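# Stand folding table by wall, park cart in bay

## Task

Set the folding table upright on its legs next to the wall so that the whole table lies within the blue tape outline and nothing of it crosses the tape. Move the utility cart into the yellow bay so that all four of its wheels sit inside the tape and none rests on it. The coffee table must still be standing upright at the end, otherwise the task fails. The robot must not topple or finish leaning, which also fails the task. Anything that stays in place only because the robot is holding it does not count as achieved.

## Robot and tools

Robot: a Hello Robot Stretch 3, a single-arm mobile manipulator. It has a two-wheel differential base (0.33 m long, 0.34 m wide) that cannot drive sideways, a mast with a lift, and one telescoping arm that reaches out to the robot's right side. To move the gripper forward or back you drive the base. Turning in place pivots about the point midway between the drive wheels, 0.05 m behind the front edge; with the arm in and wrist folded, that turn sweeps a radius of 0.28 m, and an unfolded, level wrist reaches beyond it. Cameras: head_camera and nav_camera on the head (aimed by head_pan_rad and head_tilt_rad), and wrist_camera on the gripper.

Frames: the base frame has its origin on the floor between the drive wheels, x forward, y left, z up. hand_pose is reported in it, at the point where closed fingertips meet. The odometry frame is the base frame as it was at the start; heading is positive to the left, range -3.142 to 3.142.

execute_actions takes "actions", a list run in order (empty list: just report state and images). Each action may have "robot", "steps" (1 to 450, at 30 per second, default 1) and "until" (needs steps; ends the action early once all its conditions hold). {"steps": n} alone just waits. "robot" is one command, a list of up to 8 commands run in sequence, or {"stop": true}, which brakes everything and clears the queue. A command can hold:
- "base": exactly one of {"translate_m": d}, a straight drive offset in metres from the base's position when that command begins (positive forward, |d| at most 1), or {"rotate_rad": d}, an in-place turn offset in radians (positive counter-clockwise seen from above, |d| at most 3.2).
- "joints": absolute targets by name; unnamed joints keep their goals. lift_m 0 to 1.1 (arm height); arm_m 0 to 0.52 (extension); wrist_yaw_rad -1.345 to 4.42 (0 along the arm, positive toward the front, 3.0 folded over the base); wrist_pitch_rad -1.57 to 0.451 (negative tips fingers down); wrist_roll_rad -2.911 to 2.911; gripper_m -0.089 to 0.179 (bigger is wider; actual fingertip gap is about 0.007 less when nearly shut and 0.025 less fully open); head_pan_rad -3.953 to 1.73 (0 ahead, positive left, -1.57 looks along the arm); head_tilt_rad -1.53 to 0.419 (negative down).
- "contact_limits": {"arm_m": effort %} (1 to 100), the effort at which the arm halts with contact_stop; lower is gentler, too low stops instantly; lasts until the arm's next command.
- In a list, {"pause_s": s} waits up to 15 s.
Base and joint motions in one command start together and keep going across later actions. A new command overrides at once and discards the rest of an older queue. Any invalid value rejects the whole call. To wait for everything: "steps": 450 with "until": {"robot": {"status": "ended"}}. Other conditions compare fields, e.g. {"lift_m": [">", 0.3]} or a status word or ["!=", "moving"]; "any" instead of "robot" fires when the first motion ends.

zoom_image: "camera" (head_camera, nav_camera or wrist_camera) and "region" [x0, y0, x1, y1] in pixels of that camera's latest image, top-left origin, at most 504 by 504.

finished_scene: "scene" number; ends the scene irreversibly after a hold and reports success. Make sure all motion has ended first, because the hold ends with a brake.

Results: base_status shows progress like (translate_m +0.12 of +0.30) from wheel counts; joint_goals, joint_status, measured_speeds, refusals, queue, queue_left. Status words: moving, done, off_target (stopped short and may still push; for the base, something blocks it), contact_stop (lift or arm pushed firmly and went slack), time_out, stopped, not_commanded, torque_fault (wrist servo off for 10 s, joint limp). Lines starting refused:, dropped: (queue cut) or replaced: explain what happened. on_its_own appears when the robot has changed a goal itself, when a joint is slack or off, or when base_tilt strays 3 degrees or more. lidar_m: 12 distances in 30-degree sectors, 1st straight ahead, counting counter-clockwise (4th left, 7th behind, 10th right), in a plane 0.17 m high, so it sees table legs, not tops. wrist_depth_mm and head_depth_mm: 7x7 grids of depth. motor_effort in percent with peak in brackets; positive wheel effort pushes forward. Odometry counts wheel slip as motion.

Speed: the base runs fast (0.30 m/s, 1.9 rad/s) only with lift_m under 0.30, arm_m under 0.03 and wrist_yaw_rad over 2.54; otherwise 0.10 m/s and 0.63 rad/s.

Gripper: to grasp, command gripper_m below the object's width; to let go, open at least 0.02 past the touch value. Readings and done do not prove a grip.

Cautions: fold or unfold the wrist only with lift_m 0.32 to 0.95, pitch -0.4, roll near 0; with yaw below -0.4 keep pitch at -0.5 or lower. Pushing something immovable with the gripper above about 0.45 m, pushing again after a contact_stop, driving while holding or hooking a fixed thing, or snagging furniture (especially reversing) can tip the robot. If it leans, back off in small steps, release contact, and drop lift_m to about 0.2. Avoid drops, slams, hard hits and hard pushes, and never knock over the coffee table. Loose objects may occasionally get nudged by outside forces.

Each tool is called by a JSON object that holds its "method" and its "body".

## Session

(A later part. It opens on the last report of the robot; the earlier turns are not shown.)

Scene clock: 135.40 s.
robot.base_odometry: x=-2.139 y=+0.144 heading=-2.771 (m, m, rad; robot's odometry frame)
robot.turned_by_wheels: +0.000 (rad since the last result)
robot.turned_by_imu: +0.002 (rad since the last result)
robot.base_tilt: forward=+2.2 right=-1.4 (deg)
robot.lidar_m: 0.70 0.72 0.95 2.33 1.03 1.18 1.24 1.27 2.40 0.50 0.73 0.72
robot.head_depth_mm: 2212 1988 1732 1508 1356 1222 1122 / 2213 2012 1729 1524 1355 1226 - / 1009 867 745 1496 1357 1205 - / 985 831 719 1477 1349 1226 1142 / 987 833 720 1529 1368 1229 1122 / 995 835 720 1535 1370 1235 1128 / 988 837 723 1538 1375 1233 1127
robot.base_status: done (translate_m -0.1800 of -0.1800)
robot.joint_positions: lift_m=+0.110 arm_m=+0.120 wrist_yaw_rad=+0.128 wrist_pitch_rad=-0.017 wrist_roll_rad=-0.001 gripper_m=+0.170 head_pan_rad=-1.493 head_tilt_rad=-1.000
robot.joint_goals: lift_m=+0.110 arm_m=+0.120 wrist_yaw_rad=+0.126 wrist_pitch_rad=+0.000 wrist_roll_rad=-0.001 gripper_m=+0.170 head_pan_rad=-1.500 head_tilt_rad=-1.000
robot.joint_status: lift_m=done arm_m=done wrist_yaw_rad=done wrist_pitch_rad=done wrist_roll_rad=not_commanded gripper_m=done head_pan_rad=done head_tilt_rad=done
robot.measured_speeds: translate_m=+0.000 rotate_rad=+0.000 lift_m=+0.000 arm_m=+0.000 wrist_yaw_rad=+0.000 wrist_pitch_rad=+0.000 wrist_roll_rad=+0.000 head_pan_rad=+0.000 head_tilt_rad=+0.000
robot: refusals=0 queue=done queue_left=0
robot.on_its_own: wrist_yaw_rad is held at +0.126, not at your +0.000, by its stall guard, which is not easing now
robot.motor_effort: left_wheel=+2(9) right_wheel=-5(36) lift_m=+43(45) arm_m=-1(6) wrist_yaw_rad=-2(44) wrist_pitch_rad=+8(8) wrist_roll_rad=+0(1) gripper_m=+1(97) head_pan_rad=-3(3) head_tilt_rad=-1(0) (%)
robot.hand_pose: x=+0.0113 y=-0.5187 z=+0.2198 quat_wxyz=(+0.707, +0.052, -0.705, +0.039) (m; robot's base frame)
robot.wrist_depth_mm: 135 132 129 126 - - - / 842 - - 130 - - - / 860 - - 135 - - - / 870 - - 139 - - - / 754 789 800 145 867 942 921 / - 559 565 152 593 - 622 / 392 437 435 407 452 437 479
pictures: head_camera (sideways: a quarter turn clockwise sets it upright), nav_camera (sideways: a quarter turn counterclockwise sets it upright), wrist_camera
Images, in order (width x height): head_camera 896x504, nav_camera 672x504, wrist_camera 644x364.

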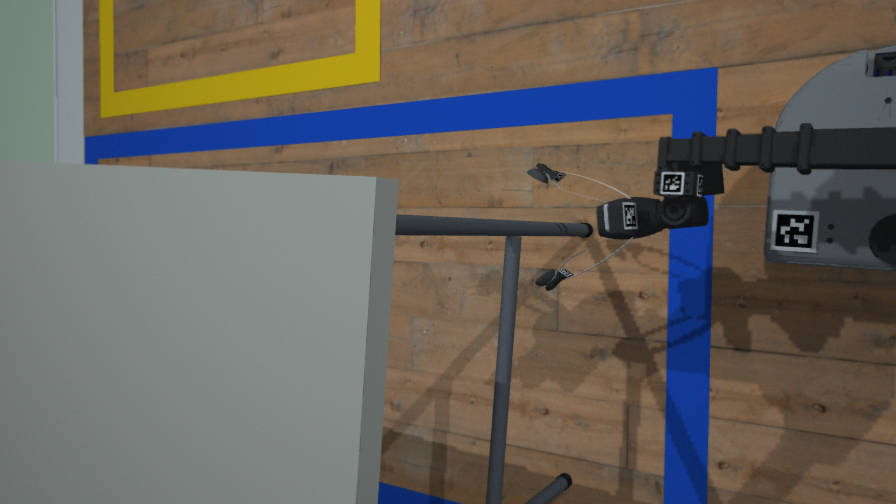

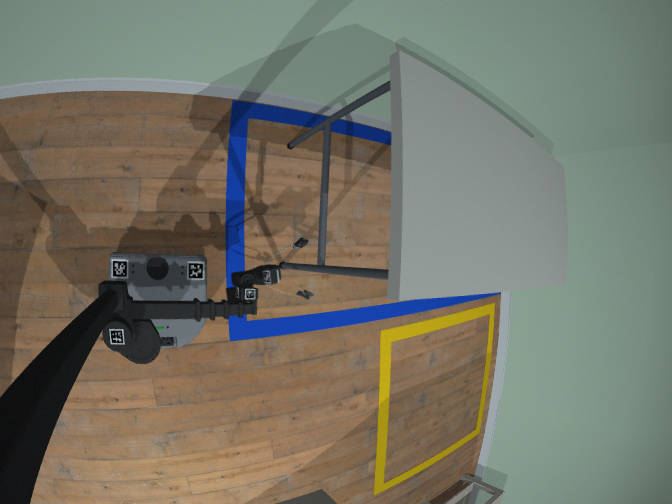

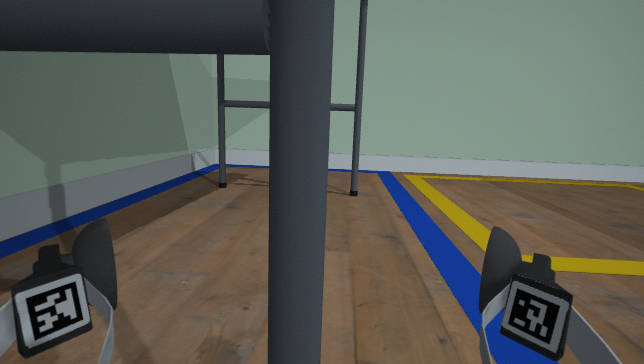

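{"method": "execute_actions", "body": {"actions": [{"robot":[{"joints":{"arm_m":0.0,"head_pan_rad":-0.9,"head_tilt_rad":-1.1}},{"joints":{"lift_m":0.5,"wrist_yaw_rad":0}}],"steps":450,"until":{"robot":{"status":"ended"}}}]}}

{"method": "execute_actions", "body": {"actions": [{"robot":[{"base":{"rotate_rad":2.3},"joints":{"head_pan_rad":0,"head_tilt_rad":-0.9}}],"steps":450,"until":{"robot":{"status":"ended"}}}]}}

Scene clock: 142.17 s.
robot.base_odometry: x=-2.139 y=+0.144 heading=-2.771 (m, m, rad; robot's odometry frame)
robot.turned_by_wheels: +0.000 (rad since the last result)
robot.turned_by_imu: +0.002 (rad since the last result)
robot.base_tilt: forward=+2.2 right=-1.3 (deg)
robot.lidar_m: 0.70 0.72 0.95 2.33 1.03 1.18 1.25 1.27 2.40 0.50 0.73 0.73
robot.head_depth_mm: 835 738 671 1436 1331 1217 - / 838 739 704 1440 1317 - - / 846 742 1571 1421 1314 1223 - / 847 758 1584 1444 1315 1210 - / 985 792 1432 1452 1320 1215 1131 / 925 1059 1257 1424 1323 1207 1123 / 830 939 1083 1279 1328 1216 1126
robot.base_status: done (translate_m -0.1800 of -0.1800)
robot.joint_positions: lift_m=+0.500 arm_m=+0.000 wrist_yaw_rad=+0.003 wrist_pitch_rad=-0.018 wrist_roll_rad=-0.001 gripper_m=+0.170 head_pan_rad=-0.907 head_tilt_rad=-1.086
robot.joint_goals: lift_m=+0.500 arm_m=+0.000 wrist_yaw_rad=+0.000 wrist_pitch_rad=+0.000 wrist_roll_rad=-0.001 gripper_m=+0.170 head_pan_rad=-0.900 head_tilt_rad=-1.100
robot.joint_status: lift_m=done arm_m=done wrist_yaw_rad=done wrist_pitch_rad=done wrist_roll_rad=not_commanded gripper_m=done head_pan_rad=done head_tilt_rad=done
robot.measured_speeds: translate_m=+0.000 rotate_rad=+0.000 lift_m=+0.000 arm_m=+0.000 wrist_yaw_rad=+0.000 wrist_pitch_rad=+0.000 wrist_roll_rad=+0.000 head_pan_rad=+0.000 head_tilt_rad=+0.000
robot: refusals=0 queue=done queue_left=0
robot.motor_effort: left_wheel=+2(2) right_wheel=-4(5) lift_m=+44(45) arm_m=-5(5) wrist_yaw_rad=-2(2) wrist_pitch_rad=+8(8) wrist_roll_rad=+0(0) gripper_m=+0(0) head_pan_rad=+3(31) head_tilt_rad=-6(13) (%)
robot.hand_pose: x=-0.0208 y=-0.4011 z=+0.6097 quat_wxyz=(+0.708, +0.007, -0.706, -0.006) (m; robot's base frame)
robot.wrist_depth_mm: 196 197 196 198 - - - / 374 332 240 396 - - - / - - - - - - - / - - - - - - - / - - - - - - - / - - - - - - - / 922 - - - - - -
pictures: head_camera (sideways: a quarter turn clockwise sets it upright), nav_camera (sideways: a quarter turn counterclockwise sets it upright), wrist_camera
Images, in order (width x height): head_camera 896x504, nav_camera 672x504, wrist_camera 644x364.

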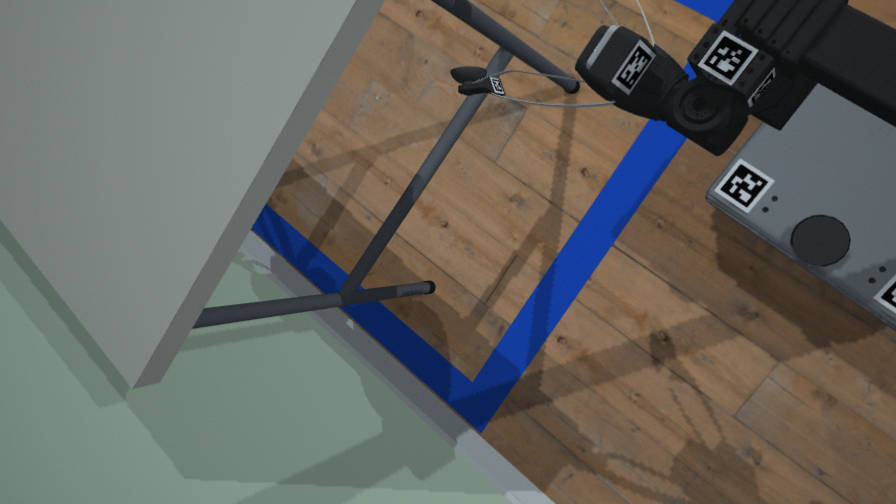

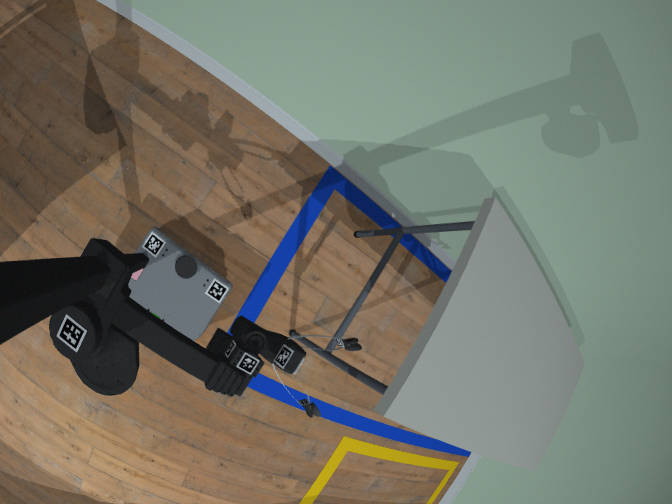

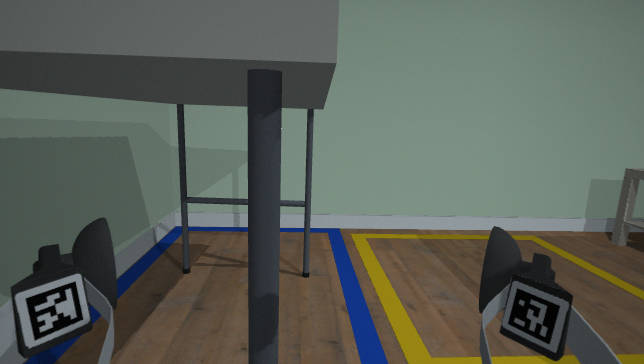

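Scene clock: 146.80 s.
robot.base_odometry: x=-2.139 y=+0.144 heading=-0.471 (m, m, rad; robot's odometry frame)
robot.turned_by_wheels: +2.300 (rad since the last result)
robot.turned_by_imu: +2.345 (rad since the last result)
robot.base_tilt: forward=+2.3 right=-1.4 (deg)
robot.lidar_m: 1.03 3.07 1.24 1.37 2.30 0.50 0.73 0.70 0.70 0.77 1.21 1.23
robot.head_depth_mm: 1230 1479 1773 1632 1423 1255 1125 / 1093 1454 1735 1643 1414 1261 1139 / 1054 1469 1647 1610 1427 1260 1131 / 1034 1419 1622 1605 1427 1265 1137 / 1315 1566 1847 1653 1424 1266 1136 / 2994 2359 1939 1655 1435 1268 1138 / 3008 2385 1949 1648 1434 1273 1137
robot.base_status: done (rotate_rad +2.2999 of +2.3000)
robot.joint_positions: lift_m=+0.500 arm_m=+0.000 wrist_yaw_rad=+0.002 wrist_pitch_rad=-0.018 wrist_roll_rad=-0.001 gripper_m=+0.170 head_pan_rad=-0.007 head_tilt_rad=-0.902
robot.joint_goals: lift_m=+0.500 arm_m=+0.000 wrist_yaw_rad=+0.000 wrist_pitch_rad=+0.000 wrist_roll_rad=-0.001 gripper_m=+0.170 head_pan_rad=+0.000 head_tilt_rad=-0.900
robot.joint_status: lift_m=done arm_m=done wrist_yaw_rad=done wrist_pitch_rad=done wrist_roll_rad=not_commanded gripper_m=done head_pan_rad=done head_tilt_rad=done
robot.measured_speeds: translate_m=+0.000 rotate_rad=+0.000 lift_m=+0.000 arm_m=+0.000 wrist_yaw_rad=+0.000 wrist_pitch_rad=+0.000 wrist_roll_rad=+0.000 head_pan_rad=+0.000 head_tilt_rad=+0.000
robot: refusals=0 queue=done queue_left=0
robot.motor_effort: left_wheel=-2(5) right_wheel=+2(6) lift_m=+43(43) arm_m=-5(5) wrist_yaw_rad=-2(2) wrist_pitch_rad=+8(8) wrist_roll_rad=+0(0) gripper_m=-1(0) head_pan_rad=+3(32) head_tilt_rad=+1(15) (%)
robot.hand_pose: x=-0.0210 y=-0.4011 z=+0.6097 quat_wxyz=(+0.708, +0.007, -0.706, -0.006) (m; robot's base frame)
robot.wrist_depth_mm: - 933 734 584 495 424 372 / - 994 752 605 498 429 380 / - - 777 612 515 438 381 / - - 802 635 524 444 387 / - - 819 650 531 445 393 / - - 857 666 542 - 395 / 924 - 870 677 551 478 391
pictures: head_camera (sideways: a quarter turn clockwise sets it upright), nav_camera (sideways: a quarter turn counterclockwise sets it upright), wrist_camera
Images, in order (width x height): head_camera 896x504, nav_camera 672x504, wrist_camera 644x364.

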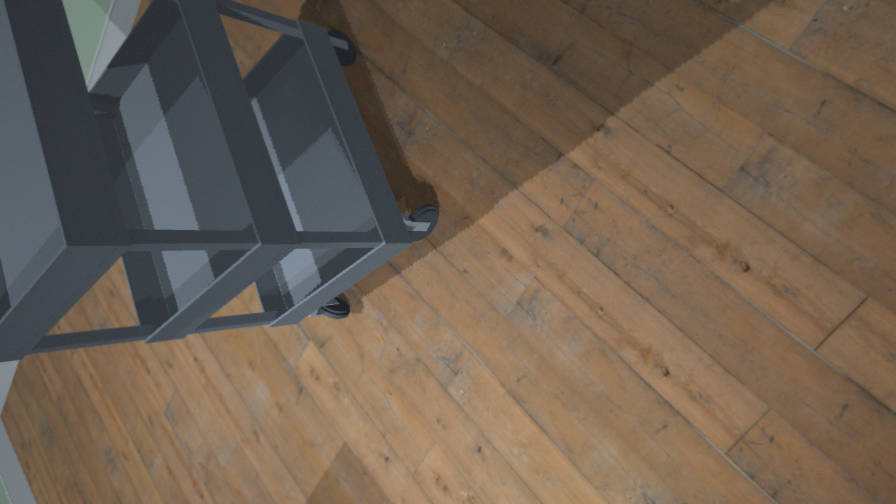

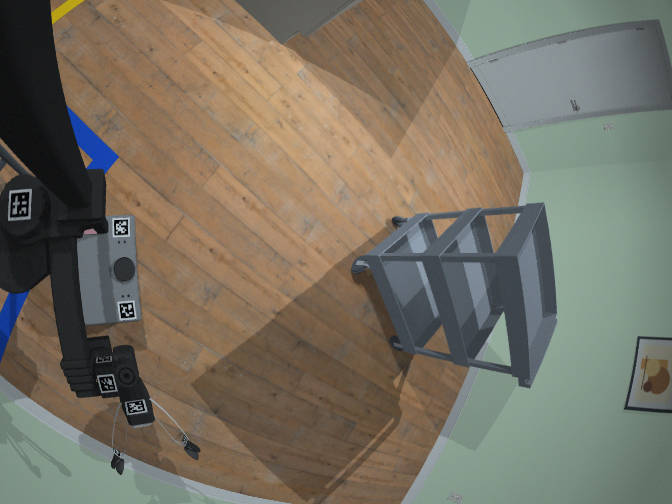

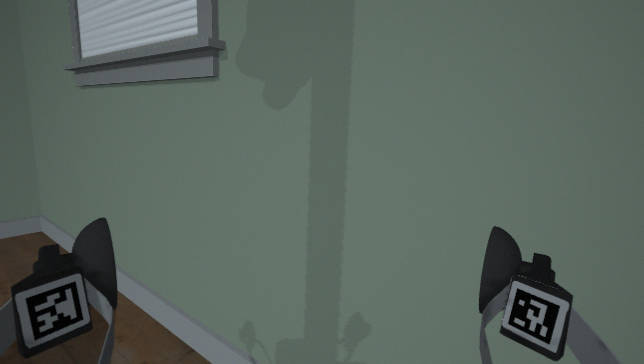

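{"method": "execute_actions", "body": {"actions": [{"robot":[{"base":{"rotate_rad":-0.66},"joints":{"wrist_pitch_rad":-0.4,"gripper_m":0.03,"head_pan_rad":1.0}},{"joints":{"wrist_yaw_rad":3.0,"lift_m":0.34}},{"joints":{"lift_m":0.28}},{"base":{"translate_m":1.0}},{"base":{"translate_m":0.7}}],"steps":450,"until":{"robot":{"status":"ended"}}},{"steps":200,"until":{"robot":{"status":"ended"}}}]}}

Scene clock: 164.10 s.
robot.base_odometry: x=-1.415 y=-1.394 heading=-1.131 (m, m, rad; robot's odometry frame)
robot.turned_by_wheels: -0.660 (rad since the last result)
robot.turned_by_imu: -0.661 (rad since the last result)
robot.base_tilt: forward=+2.2 right=-1.4 (deg)
robot.lidar_m: 0.77 0.81 1.13 0.69 0.48 0.55 2.19 1.03 0.77 0.75 0.79 0.79
robot.head_depth_mm: 916 1007 1132 1290 1388 1254 1130 / 1030 1151 1314 1520 1418 1262 1128 / 1173 1347 1578 1639 1433 1266 1136 / 1386 1616 1849 1639 1424 1263 1136 / 1665 2019 1950 1653 1436 1270 1136 / 2114 2284 1935 1647 1438 1269 1158 / 2667 2355 1946 1648 1433 1268 1157
robot.base_status: done (translate_m +0.7000 of +0.7000)
robot.joint_positions: lift_m=+0.280 arm_m=+0.000 wrist_yaw_rad=+2.998 wrist_pitch_rad=-0.415 wrist_roll_rad=-0.001 gripper_m=+0.030 head_pan_rad=+0.993 head_tilt_rad=-0.902
robot.joint_goals: lift_m=+0.280 arm_m=+0.000 wrist_yaw_rad=+3.000 wrist_pitch_rad=-0.400 wrist_roll_rad=-0.001 gripper_m=+0.030 head_pan_rad=+1.000 head_tilt_rad=-0.900
robot.joint_status: lift_m=done arm_m=done wrist_yaw_rad=done wrist_pitch_rad=done wrist_roll_rad=not_commanded gripper_m=done head_pan_rad=done head_tilt_rad=done
robot.measured_speeds: translate_m=+0.000 rotate_rad=+0.000 lift_m=+0.000 arm_m=+0.000 wrist_yaw_rad=+0.000 wrist_pitch_rad=+0.000 wrist_roll_rad=+0.000 head_pan_rad=+0.000 head_tilt_rad=+0.000
robot: refusals=0 queue=done queue_left=0
robot.motor_effort: left_wheel=+1(8) right_wheel=-3(7) lift_m=+23(42) arm_m=-4(5) wrist_yaw_rad=+1(2) wrist_pitch_rad=+6(8) wrist_roll_rad=+0(0) gripper_m=+0(84) head_pan_rad=+3(32) head_tilt_rad=+1(0) (%)
robot.hand_pose: x=+0.0108 y=+0.0772 z=+0.2937 quat_wxyz=(+0.195, +0.700, +0.096, +0.680) (m; robot's base frame)
robot.wrist_depth_mm: - - - - - - 821 / 759 - - - - - 826 / 470 - 923 958 - - 814 / 474 701 733 730 751 753 760 / 516 574 608 610 617 623 645 / 486 488 - 518 522 527 530 / - - - - 440 453 461
pictures: head_camera (sideways: a quarter turn clockwise sets it upright), nav_camera (sideways: a quarter turn counterclockwise sets it upright), wrist_camera
Images, in order (width x height): head_camera 896x504, nav_camera 672x504, wrist_camera 644x364.

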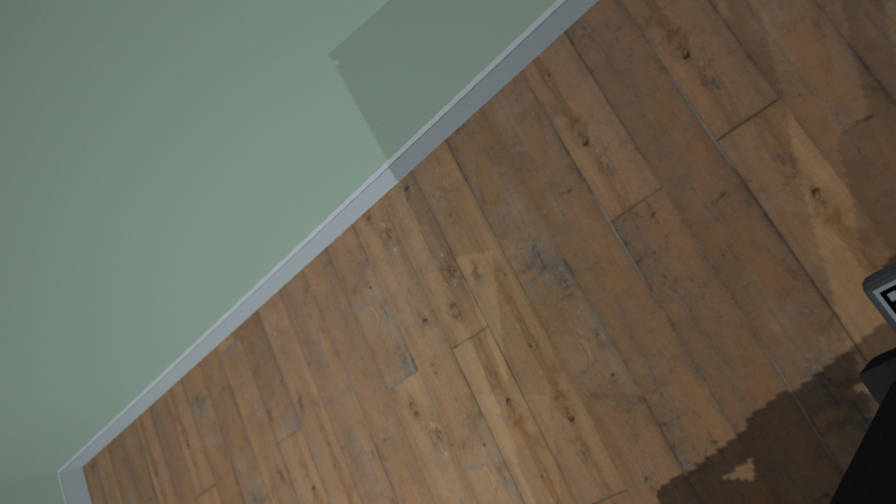

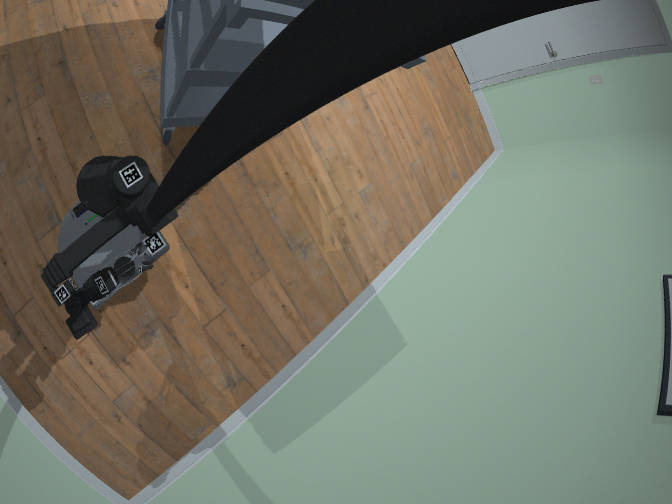

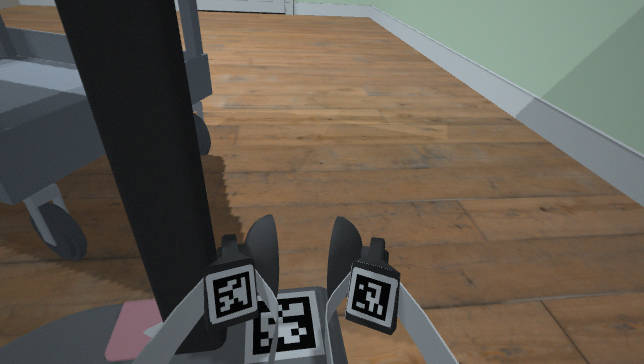

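{"method": "execute_actions", "body": {"actions": [{"robot":[{"base":{"translate_m":0.15},"joints":{"head_pan_rad":0,"head_tilt_rad":-1.0}},{"base":{"rotate_rad":1.53}},{"base":{"translate_m":0.62}},{"base":{"rotate_rad":1.55}}],"steps":450,"until":{"robot":{"status":"ended"}}}]}}

Scene clock: 174.77 s.
robot.base_odometry: x=-0.780 y=-1.289 heading=+1.949 (m, m, rad; robot's odometry frame)
robot.turned_by_wheels: +3.080 (rad since the last result)
robot.turned_by_imu: +3.134 (rad since the last result)
robot.base_tilt: forward=+2.2 right=-1.4 (deg)
robot.lidar_m: 0.34 0.42 1.44 1.38 0.90 0.64 0.62 0.63 0.85 2.19 2.43 0.34
robot.head_depth_mm: 854 756 693 1530 1364 1227 1118 / 859 760 655 515 1323 1231 1125 / 884 763 653 518 884 1201 1126 / 906 761 655 545 900 1225 1129 / 867 766 660 584 1189 1232 1134 / 2478 754 660 930 1229 1240 1120 / 2408 719 600 911 1377 1236 1125
robot.base_status: done (rotate_rad +1.5499 of +1.5500)
robot.joint_positions: lift_m=+0.280 arm_m=+0.000 wrist_yaw_rad=+2.998 wrist_pitch_rad=-0.415 wrist_roll_rad=-0.001 gripper_m=+0.030 head_pan_rad=+0.007 head_tilt_rad=-0.989
robot.joint_goals: lift_m=+0.280 arm_m=+0.000 wrist_yaw_rad=+3.000 wrist_pitch_rad=-0.400 wrist_roll_rad=-0.001 gripper_m=+0.030 head_pan_rad=+0.000 head_tilt_rad=-1.000
robot.joint_status: lift_m=done arm_m=done wrist_yaw_rad=done wrist_pitch_rad=done wrist_roll_rad=not_commanded gripper_m=done head_pan_rad=done head_tilt_rad=done
robot.measured_speeds: translate_m=+0.000 rotate_rad=+0.000 lift_m=+0.000 arm_m=+0.000 wrist_yaw_rad=+0.000 wrist_pitch_rad=+0.000 wrist_roll_rad=+0.000 head_pan_rad=+0.000 head_tilt_rad=+0.000
robot: refusals=0 queue=done queue_left=0
robot.motor_effort: left_wheel=-2(8) right_wheel=+2(10) lift_m=+23(23) arm_m=-5(5) wrist_yaw_rad=+1(1) wrist_pitch_rad=+6(7) wrist_roll_rad=+0(0) gripper_m=-1(0) head_pan_rad=-3(33) head_tilt_rad=-4(15) (%)
robot.hand_pose: x=+0.0108 y=+0.0772 z=+0.2937 quat_wxyz=(+0.195, +0.700, +0.096, +0.680) (m; robot's base frame)
robot.wrist_depth_mm: 946 - - - - - - / - - - - - - - / 863 - 923 955 - - - / 691 692 722 731 761 774 758 / 572 575 616 606 616 636 503 / 487 488 - 526 524 529 509 / - - - - 442 455 461
pictures: head_camera (sideways: a quarter turn clockwise sets it upright), nav_camera (sideways: a quarter turn counterclockwise sets it upright), wrist_camera
Images, in order (width x height): head_camera 896x504, nav_camera 672x504, wrist_camera 644x364.

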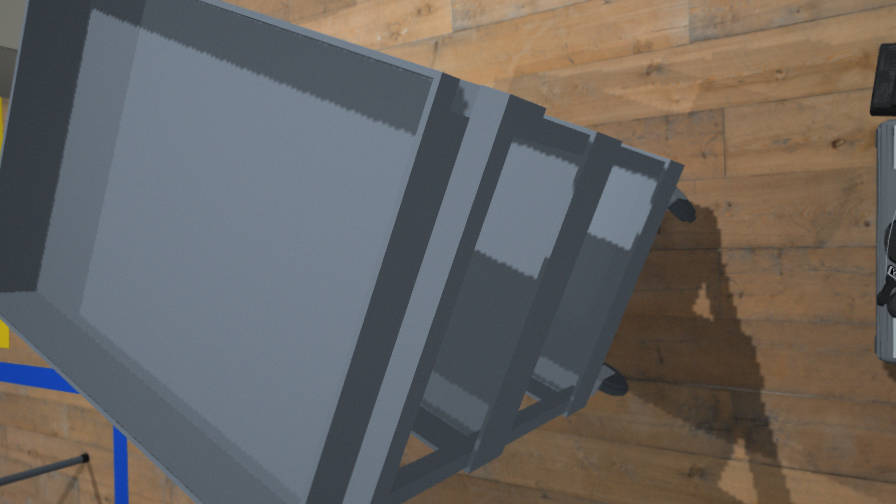

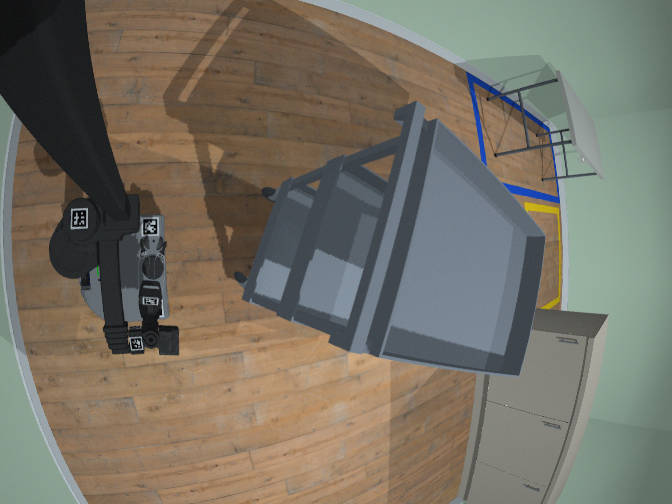

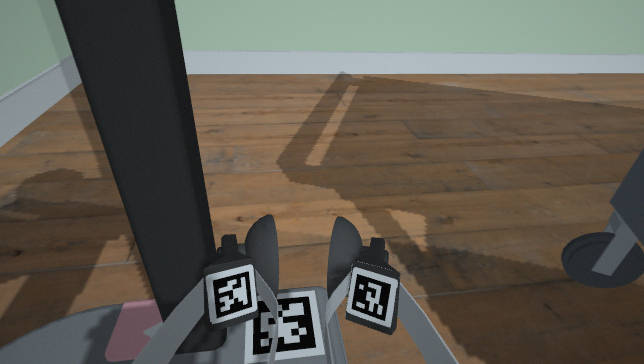

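{"method": "execute_actions", "body": {"actions": [{"robot":[{"base":{"translate_m":0.2},"joints":{"head_tilt_rad":-1.2}},{"joints":{"lift_m":0.31}},{"base":{"translate_m":0.3}}],"steps":450,"until":{"robot":{"status":"ended"}}}]}}

Scene clock: 182.43 s.
robot.base_odometry: x=-0.964 y=-0.825 heading=+1.949 (m, m, rad; robot's odometry frame)
robot.turned_by_wheels: +0.000 (rad since the last result)
robot.turned_by_imu: +0.002 (rad since the last result)
robot.base_tilt: forward=+2.2 right=-1.4 (deg)
robot.lidar_m: - 0.15 0.23 1.39 1.43 1.16 1.11 1.15 1.54 2.35 2.43 -
robot.head_depth_mm: 653 597 549 509 474 401 1110 / 656 601 551 511 474 407 - / 658 602 552 510 475 382 - / 659 602 553 513 481 385 - / 662 603 555 513 492 391 - / 637 605 556 514 487 1193 - / 1798 584 556 516 493 1200 1139
robot.base_status: done (translate_m +0.3000 of +0.3000)
robot.joint_positions: lift_m=+0.310 arm_m=+0.000 wrist_yaw_rad=+2.991 wrist_pitch_rad=-0.416 wrist_roll_rad=-0.001 gripper_m=+0.030 head_pan_rad=+0.006 head_tilt_rad=-1.187
robot.joint_goals: lift_m=+0.310 arm_m=+0.000 wrist_yaw_rad=+3.000 wrist_pitch_rad=-0.400 wrist_roll_rad=-0.001 gripper_m=+0.030 head_pan_rad=+0.000 head_tilt_rad=-1.200
robot.joint_status: lift_m=done arm_m=done wrist_yaw_rad=done wrist_pitch_rad=done wrist_roll_rad=not_commanded gripper_m=done head_pan_rad=done head_tilt_rad=done
robot.measured_speeds: translate_m=+0.000 rotate_rad=+0.000 lift_m=+0.000 arm_m=+0.000 wrist_yaw_rad=+0.000 wrist_pitch_rad=+0.000 wrist_roll_rad=+0.000 head_pan_rad=+0.000 head_tilt_rad=+0.000
robot: refusals=0 queue=done queue_left=0
robot.motor_effort: left_wheel=+0(7) right_wheel=+13(48) lift_m=+42(44) arm_m=-4(5) wrist_yaw_rad=+7(8) wrist_pitch_rad=+7(8) wrist_roll_rad=+0(0) gripper_m=+0(0) head_pan_rad=-3(3) head_tilt_rad=-5(18) (%)
robot.hand_pose: x=+0.0125 y=+0.0769 z=+0.3228 quat_wxyz=(+0.198, +0.700, +0.094, +0.679) (m; robot's base frame)
robot.wrist_depth_mm: - - - - - - - / - - - - - - - / 958 - - - - - - / 737 - 773 788 793 421 854 / 611 607 663 650 636 429 416 / 515 519 - 543 429 375 378 / 459 - - 476 454 314 325
pictures: head_camera (sideways: a quarter turn clockwise sets it upright), nav_camera (sideways: a quarter turn counterclockwise sets it upright), wrist_camera
Images, in order (width x height): head_camera 896x504, nav_camera 672x504, wrist_camera 644x364.

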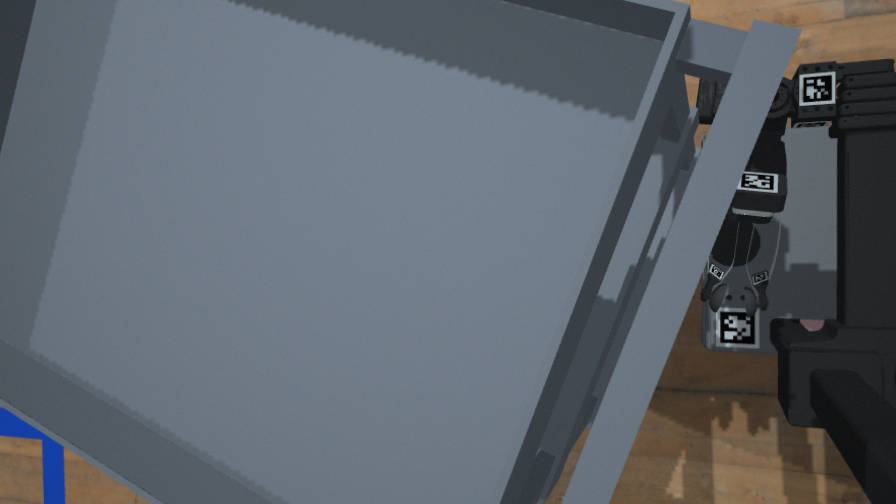

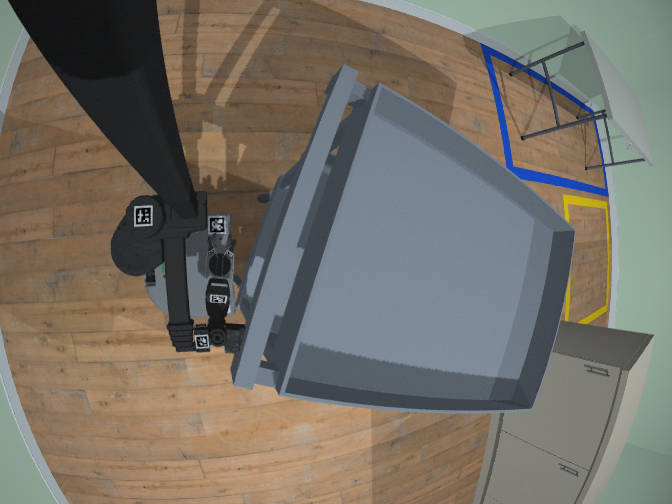

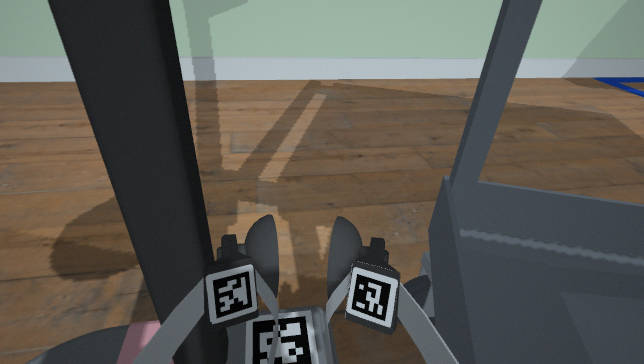

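{"method": "execute_actions", "body": {"actions": [{"robot":[{"base":{"translate_m":0.3}}],"steps":450,"until":{"robot":{"status":"ended"}}}]}}

Scene clock: 186.73 s.
robot.base_odometry: x=-1.075 y=-0.546 heading=+1.949 (m, m, rad; robot's odometry frame)
robot.turned_by_wheels: +0.000 (rad since the last result)
robot.turned_by_imu: +0.002 (rad since the last result)
robot.base_tilt: forward=+2.2 right=-1.5 (deg)
robot.lidar_m: - 0.15 0.26 1.39 1.44 1.48 1.41 1.45 1.96 2.32 2.43 -
robot.head_depth_mm: 655 600 550 508 473 401 1111 / 654 600 552 510 475 389 - / 658 601 553 512 476 382 - / 659 601 554 513 487 386 - / 661 604 555 514 492 1188 - / 625 605 556 514 475 1199 - / 1806 579 557 515 749 1204 1144
robot.base_status: done (translate_m +0.3000 of +0.3000)
robot.joint_positions: lift_m=+0.310 arm_m=+0.000 wrist_yaw_rad=+2.991 wrist_pitch_rad=-0.416 wrist_roll_rad=-0.001 gripper_m=+0.030 head_pan_rad=+0.006 head_tilt_rad=-1.187
robot.joint_goals: lift_m=+0.310 arm_m=+0.000 wrist_yaw_rad=+3.000 wrist_pitch_rad=-0.400 wrist_roll_rad=-0.001 gripper_m=+0.030 head_pan_rad=+0.000 head_tilt_rad=-1.200
robot.joint_status: lift_m=done arm_m=done wrist_yaw_rad=done wrist_pitch_rad=done wrist_roll_rad=not_commanded gripper_m=done head_pan_rad=done head_tilt_rad=done
robot.measured_speeds: translate_m=+0.000 rotate_rad=+0.000 lift_m=+0.000 arm_m=+0.000 wrist_yaw_rad=+0.000 wrist_pitch_rad=+0.000 wrist_roll_rad=+0.000 head_pan_rad=+0.000 head_tilt_rad=+0.000
robot: refusals=0 queue=done queue_left=0
robot.motor_effort: left_wheel=+0(4) right_wheel=+12(25) lift_m=+42(42) arm_m=-4(4) wrist_yaw_rad=+7(7) wrist_pitch_rad=+7(7) wrist_roll_rad=+0(0) gripper_m=+0(0) head_pan_rad=-3(3) head_tilt_rad=-5(6) (%)
robot.hand_pose: x=+0.0124 y=+0.0769 z=+0.3228 quat_wxyz=(+0.198, +0.700, +0.094, +0.680) (m; robot's base frame)
robot.wrist_depth_mm: - - - - - - - / - - - - - - - / 946 - - - - 959 - / 740 - 762 776 802 412 844 / 607 611 658 645 652 426 416 / 519 525 - 542 437 363 378 / 462 - - 473 457 313 328
pictures: head_camera (sideways: a quarter turn clockwise sets it upright), nav_camera (sideways: a quarter turn counterclockwise sets it upright), wrist_camera
Images, in order (width x height): head_camera 896x504, nav_camera 672x504, wrist_camera 644x364.

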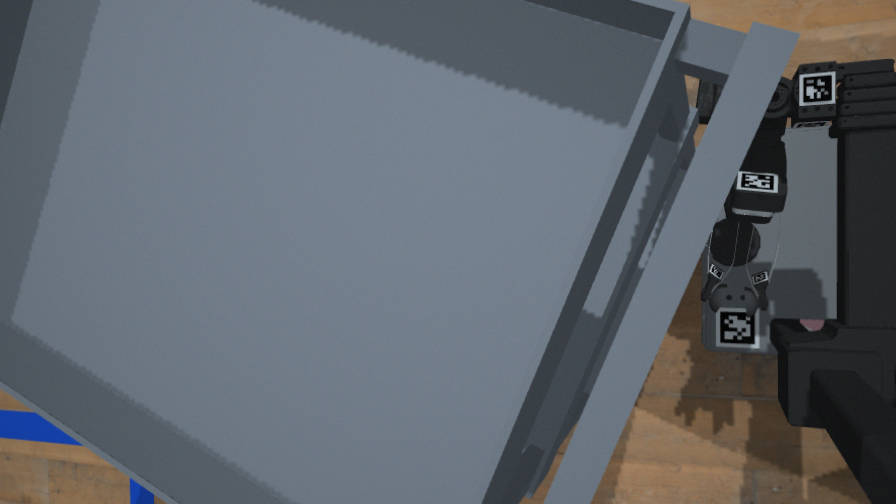

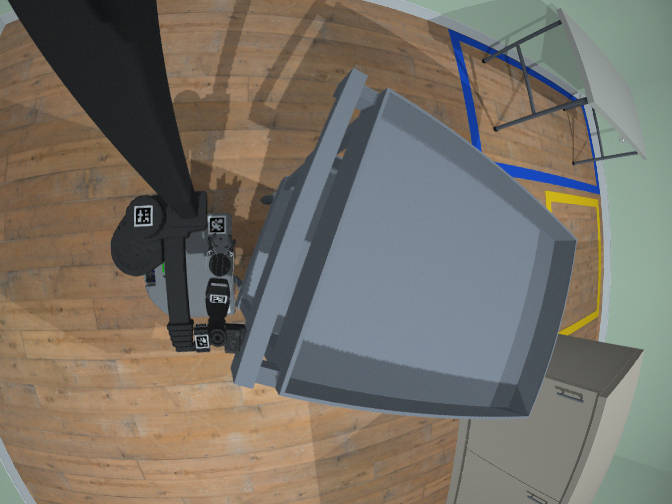

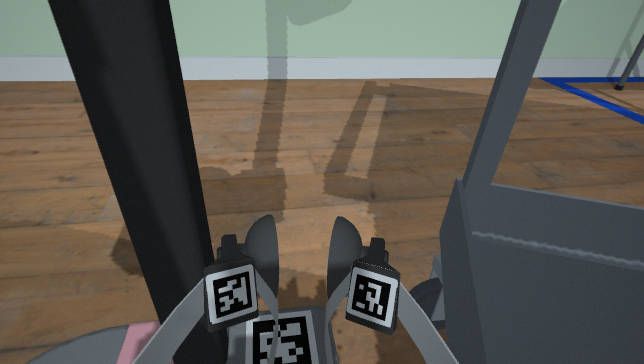

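{"method": "execute_actions", "body": {"actions": [{"robot":[{"base":{"translate_m":-0.05}},{"base":{"rotate_rad":-0.6}},{"base":{"translate_m":0.22}}],"steps":450,"until":{"robot":{"status":"ended"}}}]}}

Scene clock: 193.87 s.
robot.base_odometry: x=-1.008 y=-0.378 heading=+1.349 (m, m, rad; robot's odometry frame)
robot.turned_by_wheels: -0.600 (rad since the last result)
robot.turned_by_imu: -0.609 (rad since the last result)
robot.base_tilt: forward=+2.2 right=-1.4 (deg)
robot.lidar_m: - - 0.15 0.18 1.52 1.55 1.66 1.54 1.57 1.99 2.20 1.94
robot.head_depth_mm: 1747 1613 1488 1369 1271 1195 1124 / 1700 1614 1487 1373 1280 1219 - / 1493 1621 1490 1377 431 390 - / 1369 1613 1473 504 485 386 - / 1242 596 554 514 479 383 - / 648 606 556 515 478 445 - / 662 605 556 514 479 461 1132
robot.base_status: done (translate_m +0.2200 of +0.2200)
robot.joint_positions: lift_m=+0.310 arm_m=+0.000 wrist_yaw_rad=+2.998 wrist_pitch_rad=-0.416 wrist_roll_rad=-0.001 gripper_m=+0.030 head_pan_rad=+0.006 head_tilt_rad=-1.188
robot.joint_goals: lift_m=+0.310 arm_m=+0.000 wrist_yaw_rad=+3.000 wrist_pitch_rad=-0.400 wrist_roll_rad=-0.001 gripper_m=+0.030 head_pan_rad=+0.000 head_tilt_rad=-1.200
robot.joint_status: lift_m=done arm_m=done wrist_yaw_rad=done wrist_pitch_rad=done wrist_roll_rad=not_commanded gripper_m=done head_pan_rad=done head_tilt_rad=done
robot.measured_speeds: translate_m=+0.000 rotate_rad=+0.000 lift_m=+0.000 arm_m=+0.000 wrist_yaw_rad=+0.000 wrist_pitch_rad=+0.000 wrist_roll_rad=+0.000 head_pan_rad=+0.000 head_tilt_rad=+0.000
robot: refusals=0 queue=done queue_left=0
robot.motor_effort: left_wheel=+2(18) right_wheel=-3(20) lift_m=+42(42) arm_m=-4(4) wrist_yaw_rad=+2(7) wrist_pitch_rad=+7(8) wrist_roll_rad=+0(0) gripper_m=+0(0) head_pan_rad=-2(3) head_tilt_rad=-5(5) (%)
robot.hand_pose: x=+0.0109 y=+0.0771 z=+0.3228 quat_wxyz=(+0.196, +0.700, +0.096, +0.680) (m; robot's base frame)
robot.wrist_depth_mm: - - - - - - - / - - - - - - - / 930 - 924 - 615 683 651 / 746 741 737 505 539 549 568 / 607 617 651 398 438 445 454 / 520 528 - 510 371 376 377 / 460 - - 311 274 322 325
pictures: head_camera (sideways: a quarter turn clockwise sets it upright), nav_camera (sideways: a quarter turn counterclockwise sets it upright), wrist_camera
Images, in order (width x height): head_camera 896x504, nav_camera 672x504, wrist_camera 644x364.

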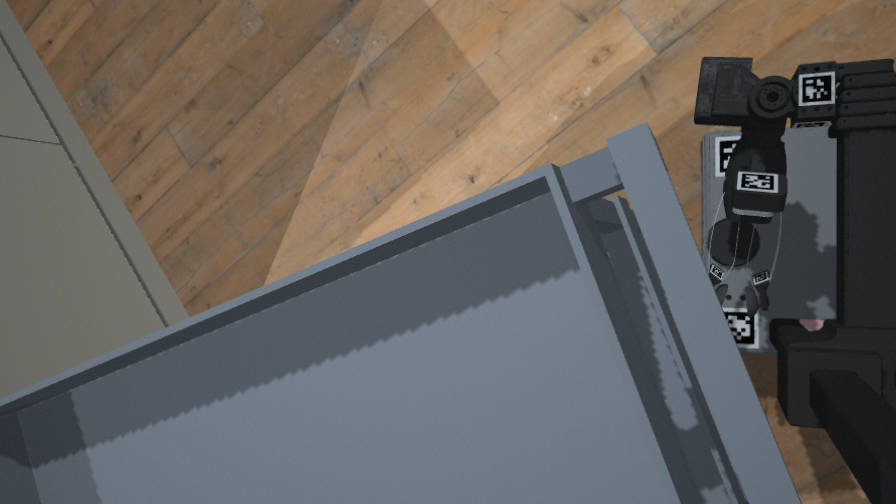

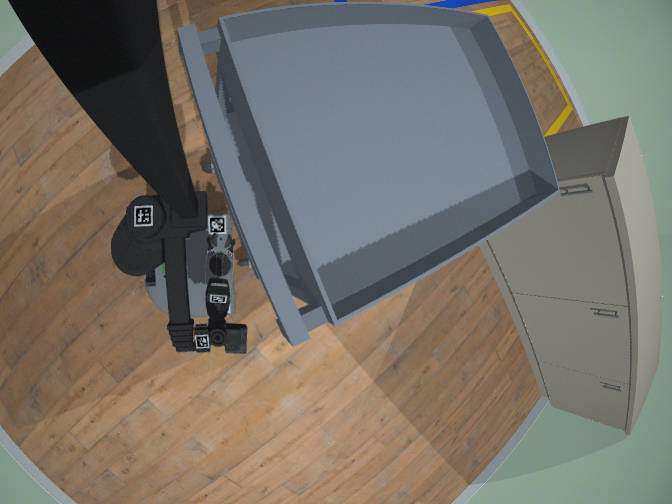

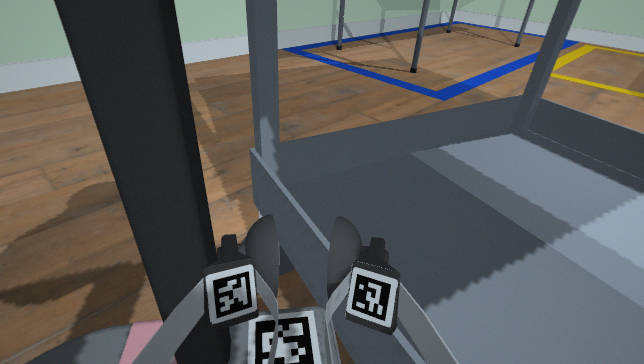

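{"method": "execute_actions", "body": {"actions": [{"robot":[{"base":{"translate_m":-0.35},"joints":{"lift_m":0.34}},{"base":{"rotate_rad":0.6},"joints":{"head_pan_rad":-0.5}},{"joints":{"wrist_yaw_rad":1.57,"arm_m":0.12,"gripper_m":0.15}},{"joints":{"wrist_pitch_rad":0,"lift_m":0.23}}],"steps":450,"until":{"robot":{"status":"ended"}}}]}}

Scene clock: 205.37 s.
robot.base_odometry: x=-1.085 y=-0.719 heading=+1.949 (m, m, rad; robot's odometry frame)
robot.turned_by_wheels: +0.600 (rad since the last result)
robot.turned_by_imu: +0.612 (rad since the last result)
robot.base_tilt: forward=+2.2 right=-1.3 (deg)
robot.lidar_m: 0.43 0.49 1.38 1.32 1.36 1.32 1.26 1.30 1.74 2.41 1.88 0.43
robot.head_depth_mm: 1771 1606 1481 1372 1292 - 1120 / 1786 1552 1490 1372 1290 1207 1102 / 632 540 929 1351 1283 - - / 659 535 929 1244 1285 1221 - / 660 529 934 1221 1289 1218 - / 661 538 924 1194 1291 1206 1129 / 665 551 915 939 1291 1203 1132
robot.base_status: done (rotate_rad +0.5999 of +0.6000)
robot.joint_positions: lift_m=+0.230 arm_m=+0.120 wrist_yaw_rad=+1.572 wrist_pitch_rad=-0.022 wrist_roll_rad=-0.001 gripper_m=+0.150 head_pan_rad=-0.493 head_tilt_rad=-1.188
robot.joint_goals: lift_m=+0.230 arm_m=+0.120 wrist_yaw_rad=+1.570 wrist_pitch_rad=+0.000 wrist_roll_rad=-0.001 gripper_m=+0.150 head_pan_rad=-0.500 head_tilt_rad=-1.200
robot.joint_status: lift_m=done arm_m=done wrist_yaw_rad=done wrist_pitch_rad=done wrist_roll_rad=not_commanded gripper_m=done head_pan_rad=done head_tilt_rad=done
robot.measured_speeds: translate_m=+0.000 rotate_rad=+0.000 lift_m=+0.000 arm_m=+0.000 wrist_yaw_rad=+0.000 wrist_pitch_rad=+0.000 wrist_roll_rad=+0.000 head_pan_rad=+0.000 head_tilt_rad=+0.000
robot: refusals=0 queue=done queue_left=0
robot.motor_effort: left_wheel=-2(5) right_wheel=+2(4) lift_m=+23(45) arm_m=+5(8) wrist_yaw_rad=-2(4) wrist_pitch_rad=+10(8) wrist_roll_rad=+0(0) gripper_m=+0(84) head_pan_rad=-4(31) head_tilt_rad=-5(5) (%)
robot.hand_pose: x=+0.2343 y=-0.2643 z=+0.3394 quat_wxyz=(+0.506, +0.506, -0.493, +0.495) (m; robot's base frame)
robot.wrist_depth_mm: 330 309 294 276 - - - / - 536 485 350 - - - / - - - - - - - / - - 962 937 - - - / 516 658 725 635 - - - / 399 366 509 485 849 - 879 / 461 376 350 328 643 615 661
pictures: head_camera (sideways: a quarter turn clockwise sets it upright), nav_camera (sideways: a quarter turn counterclockwise sets it upright), wrist_camera
Images, in order (width x height): head_camera 896x504, nav_camera 672x504, wrist_camera 644x364.

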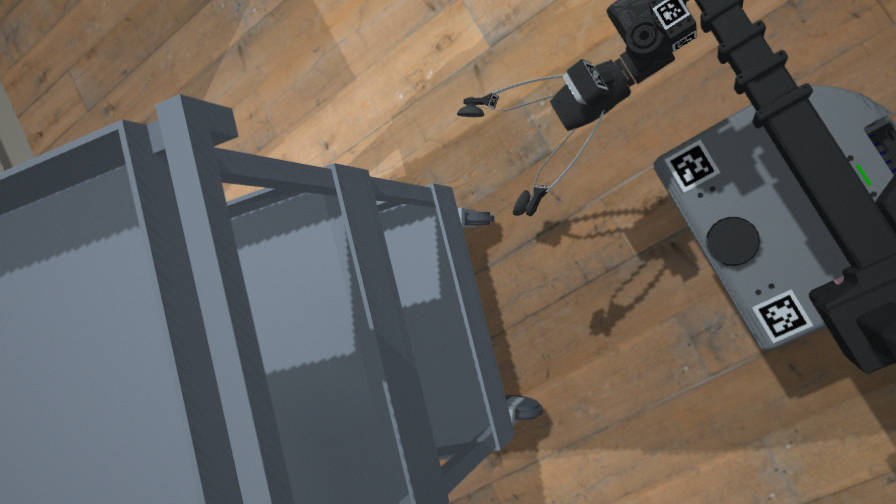

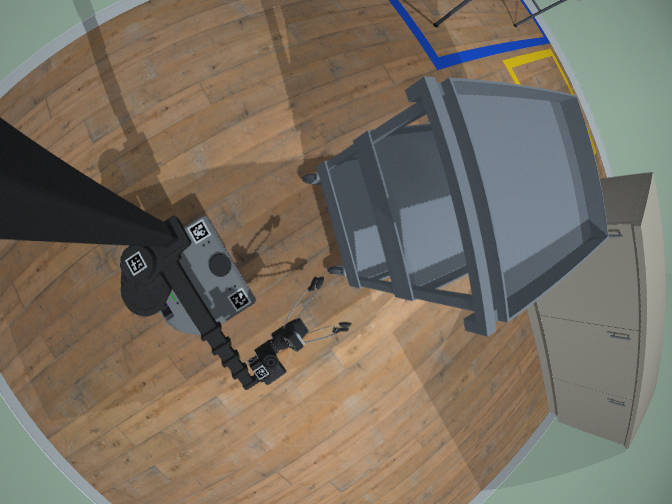

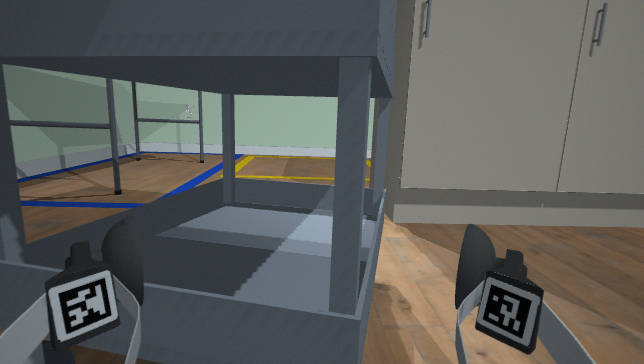

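{"method": "execute_actions", "body": {"actions": [{"robot":[{"base":{"translate_m":0.14},"joints":{"arm_m":0.155}},{"joints":{"gripper_m":-0.01}},{"joints":{"arm_m":0.33}}],"steps":450,"until":{"robot":{"status":"ended"}}}]}}

Scene clock: 212.43 s.
robot.base_odometry: x=-1.137 y=-0.589 heading=+1.949 (m, m, rad; robot's odometry frame)
robot.turned_by_wheels: +0.000 (rad since the last result)
robot.turned_by_imu: +0.003 (rad since the last result)
robot.base_tilt: forward=+2.2 right=-1.3 (deg)
robot.lidar_m: 0.22 1.68 1.38 1.32 1.36 1.46 1.40 1.44 1.94 2.40 0.33 0.23
robot.head_depth_mm: 635 598 527 1347 1276 1210 1124 / 655 599 496 1134 1279 1198 1104 / 657 600 552 822 1264 - - / 660 603 553 492 1166 1221 - / 660 602 555 464 1259 1211 - / 661 604 562 1356 1283 1203 1132 / 663 613 1463 1385 1291 1209 1131
robot.base_status: done (translate_m +0.1400 of +0.1400)
robot.joint_positions: lift_m=+0.230 arm_m=+0.330 wrist_yaw_rad=+1.584 wrist_pitch_rad=-0.021 wrist_roll_rad=-0.001 gripper_m=-0.010 head_pan_rad=-0.493 head_tilt_rad=-1.188
robot.joint_goals: lift_m=+0.230 arm_m=+0.330 wrist_yaw_rad=+1.570 wrist_pitch_rad=+0.000 wrist_roll_rad=-0.001 gripper_m=-0.010 head_pan_rad=-0.500 head_tilt_rad=-1.200
robot.joint_status: lift_m=done arm_m=done wrist_yaw_rad=done wrist_pitch_rad=done wrist_roll_rad=not_commanded gripper_m=done head_pan_rad=done head_tilt_rad=done
robot.measured_speeds: translate_m=+0.000 rotate_rad=+0.000 lift_m=+0.000 arm_m=+0.000 wrist_yaw_rad=+0.000 wrist_pitch_rad=+0.000 wrist_roll_rad=+0.000 head_pan_rad=+0.000 head_tilt_rad=+0.000
robot: refusals=0 queue=done queue_left=0
robot.motor_effort: left_wheel=+2(2) right_wheel=-9(9) lift_m=+23(23) arm_m=+7(7) wrist_yaw_rad=-11(28) wrist_pitch_rad=+9(10) wrist_roll_rad=+0(0) gripper_m=-12(87) head_pan_rad=-3(3) head_tilt_rad=-6(5) (%)
robot.hand_pose: x=+0.2343 y=-0.4711 z=+0.3397 quat_wxyz=(+0.502, +0.508, -0.491, +0.499) (m; robot's base frame)
robot.wrist_depth_mm: 207 201 193 155 - - - / - 529 476 160 - - - / - - - 164 - - - / - - - 169 - - - / 612 706 769 174 - - - / 492 502 537 - 851 846 855 / 382 387 373 605 639 642 654
pictures: head_camera (sideways: a quarter turn clockwise sets it upright), nav_camera (sideways: a quarter turn counterclockwise sets it upright), wrist_camera
Images, in order (width x height): head_camera 896x504, nav_camera 672x504, wrist_camera 644x364.

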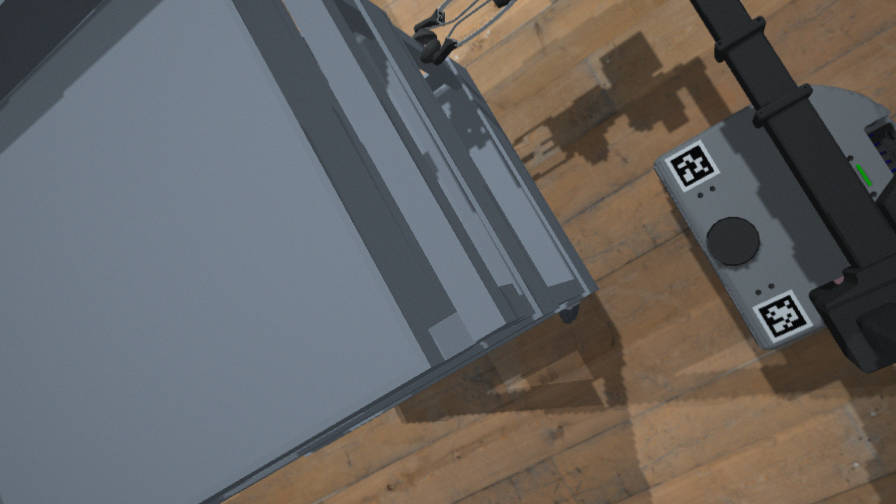

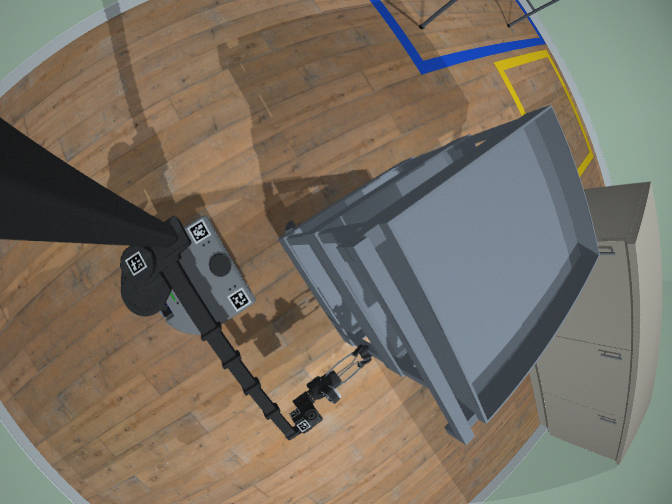

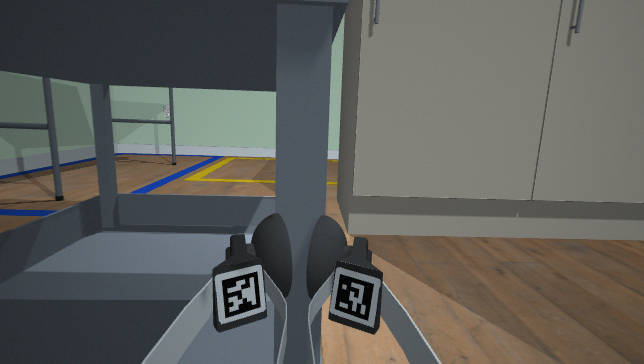

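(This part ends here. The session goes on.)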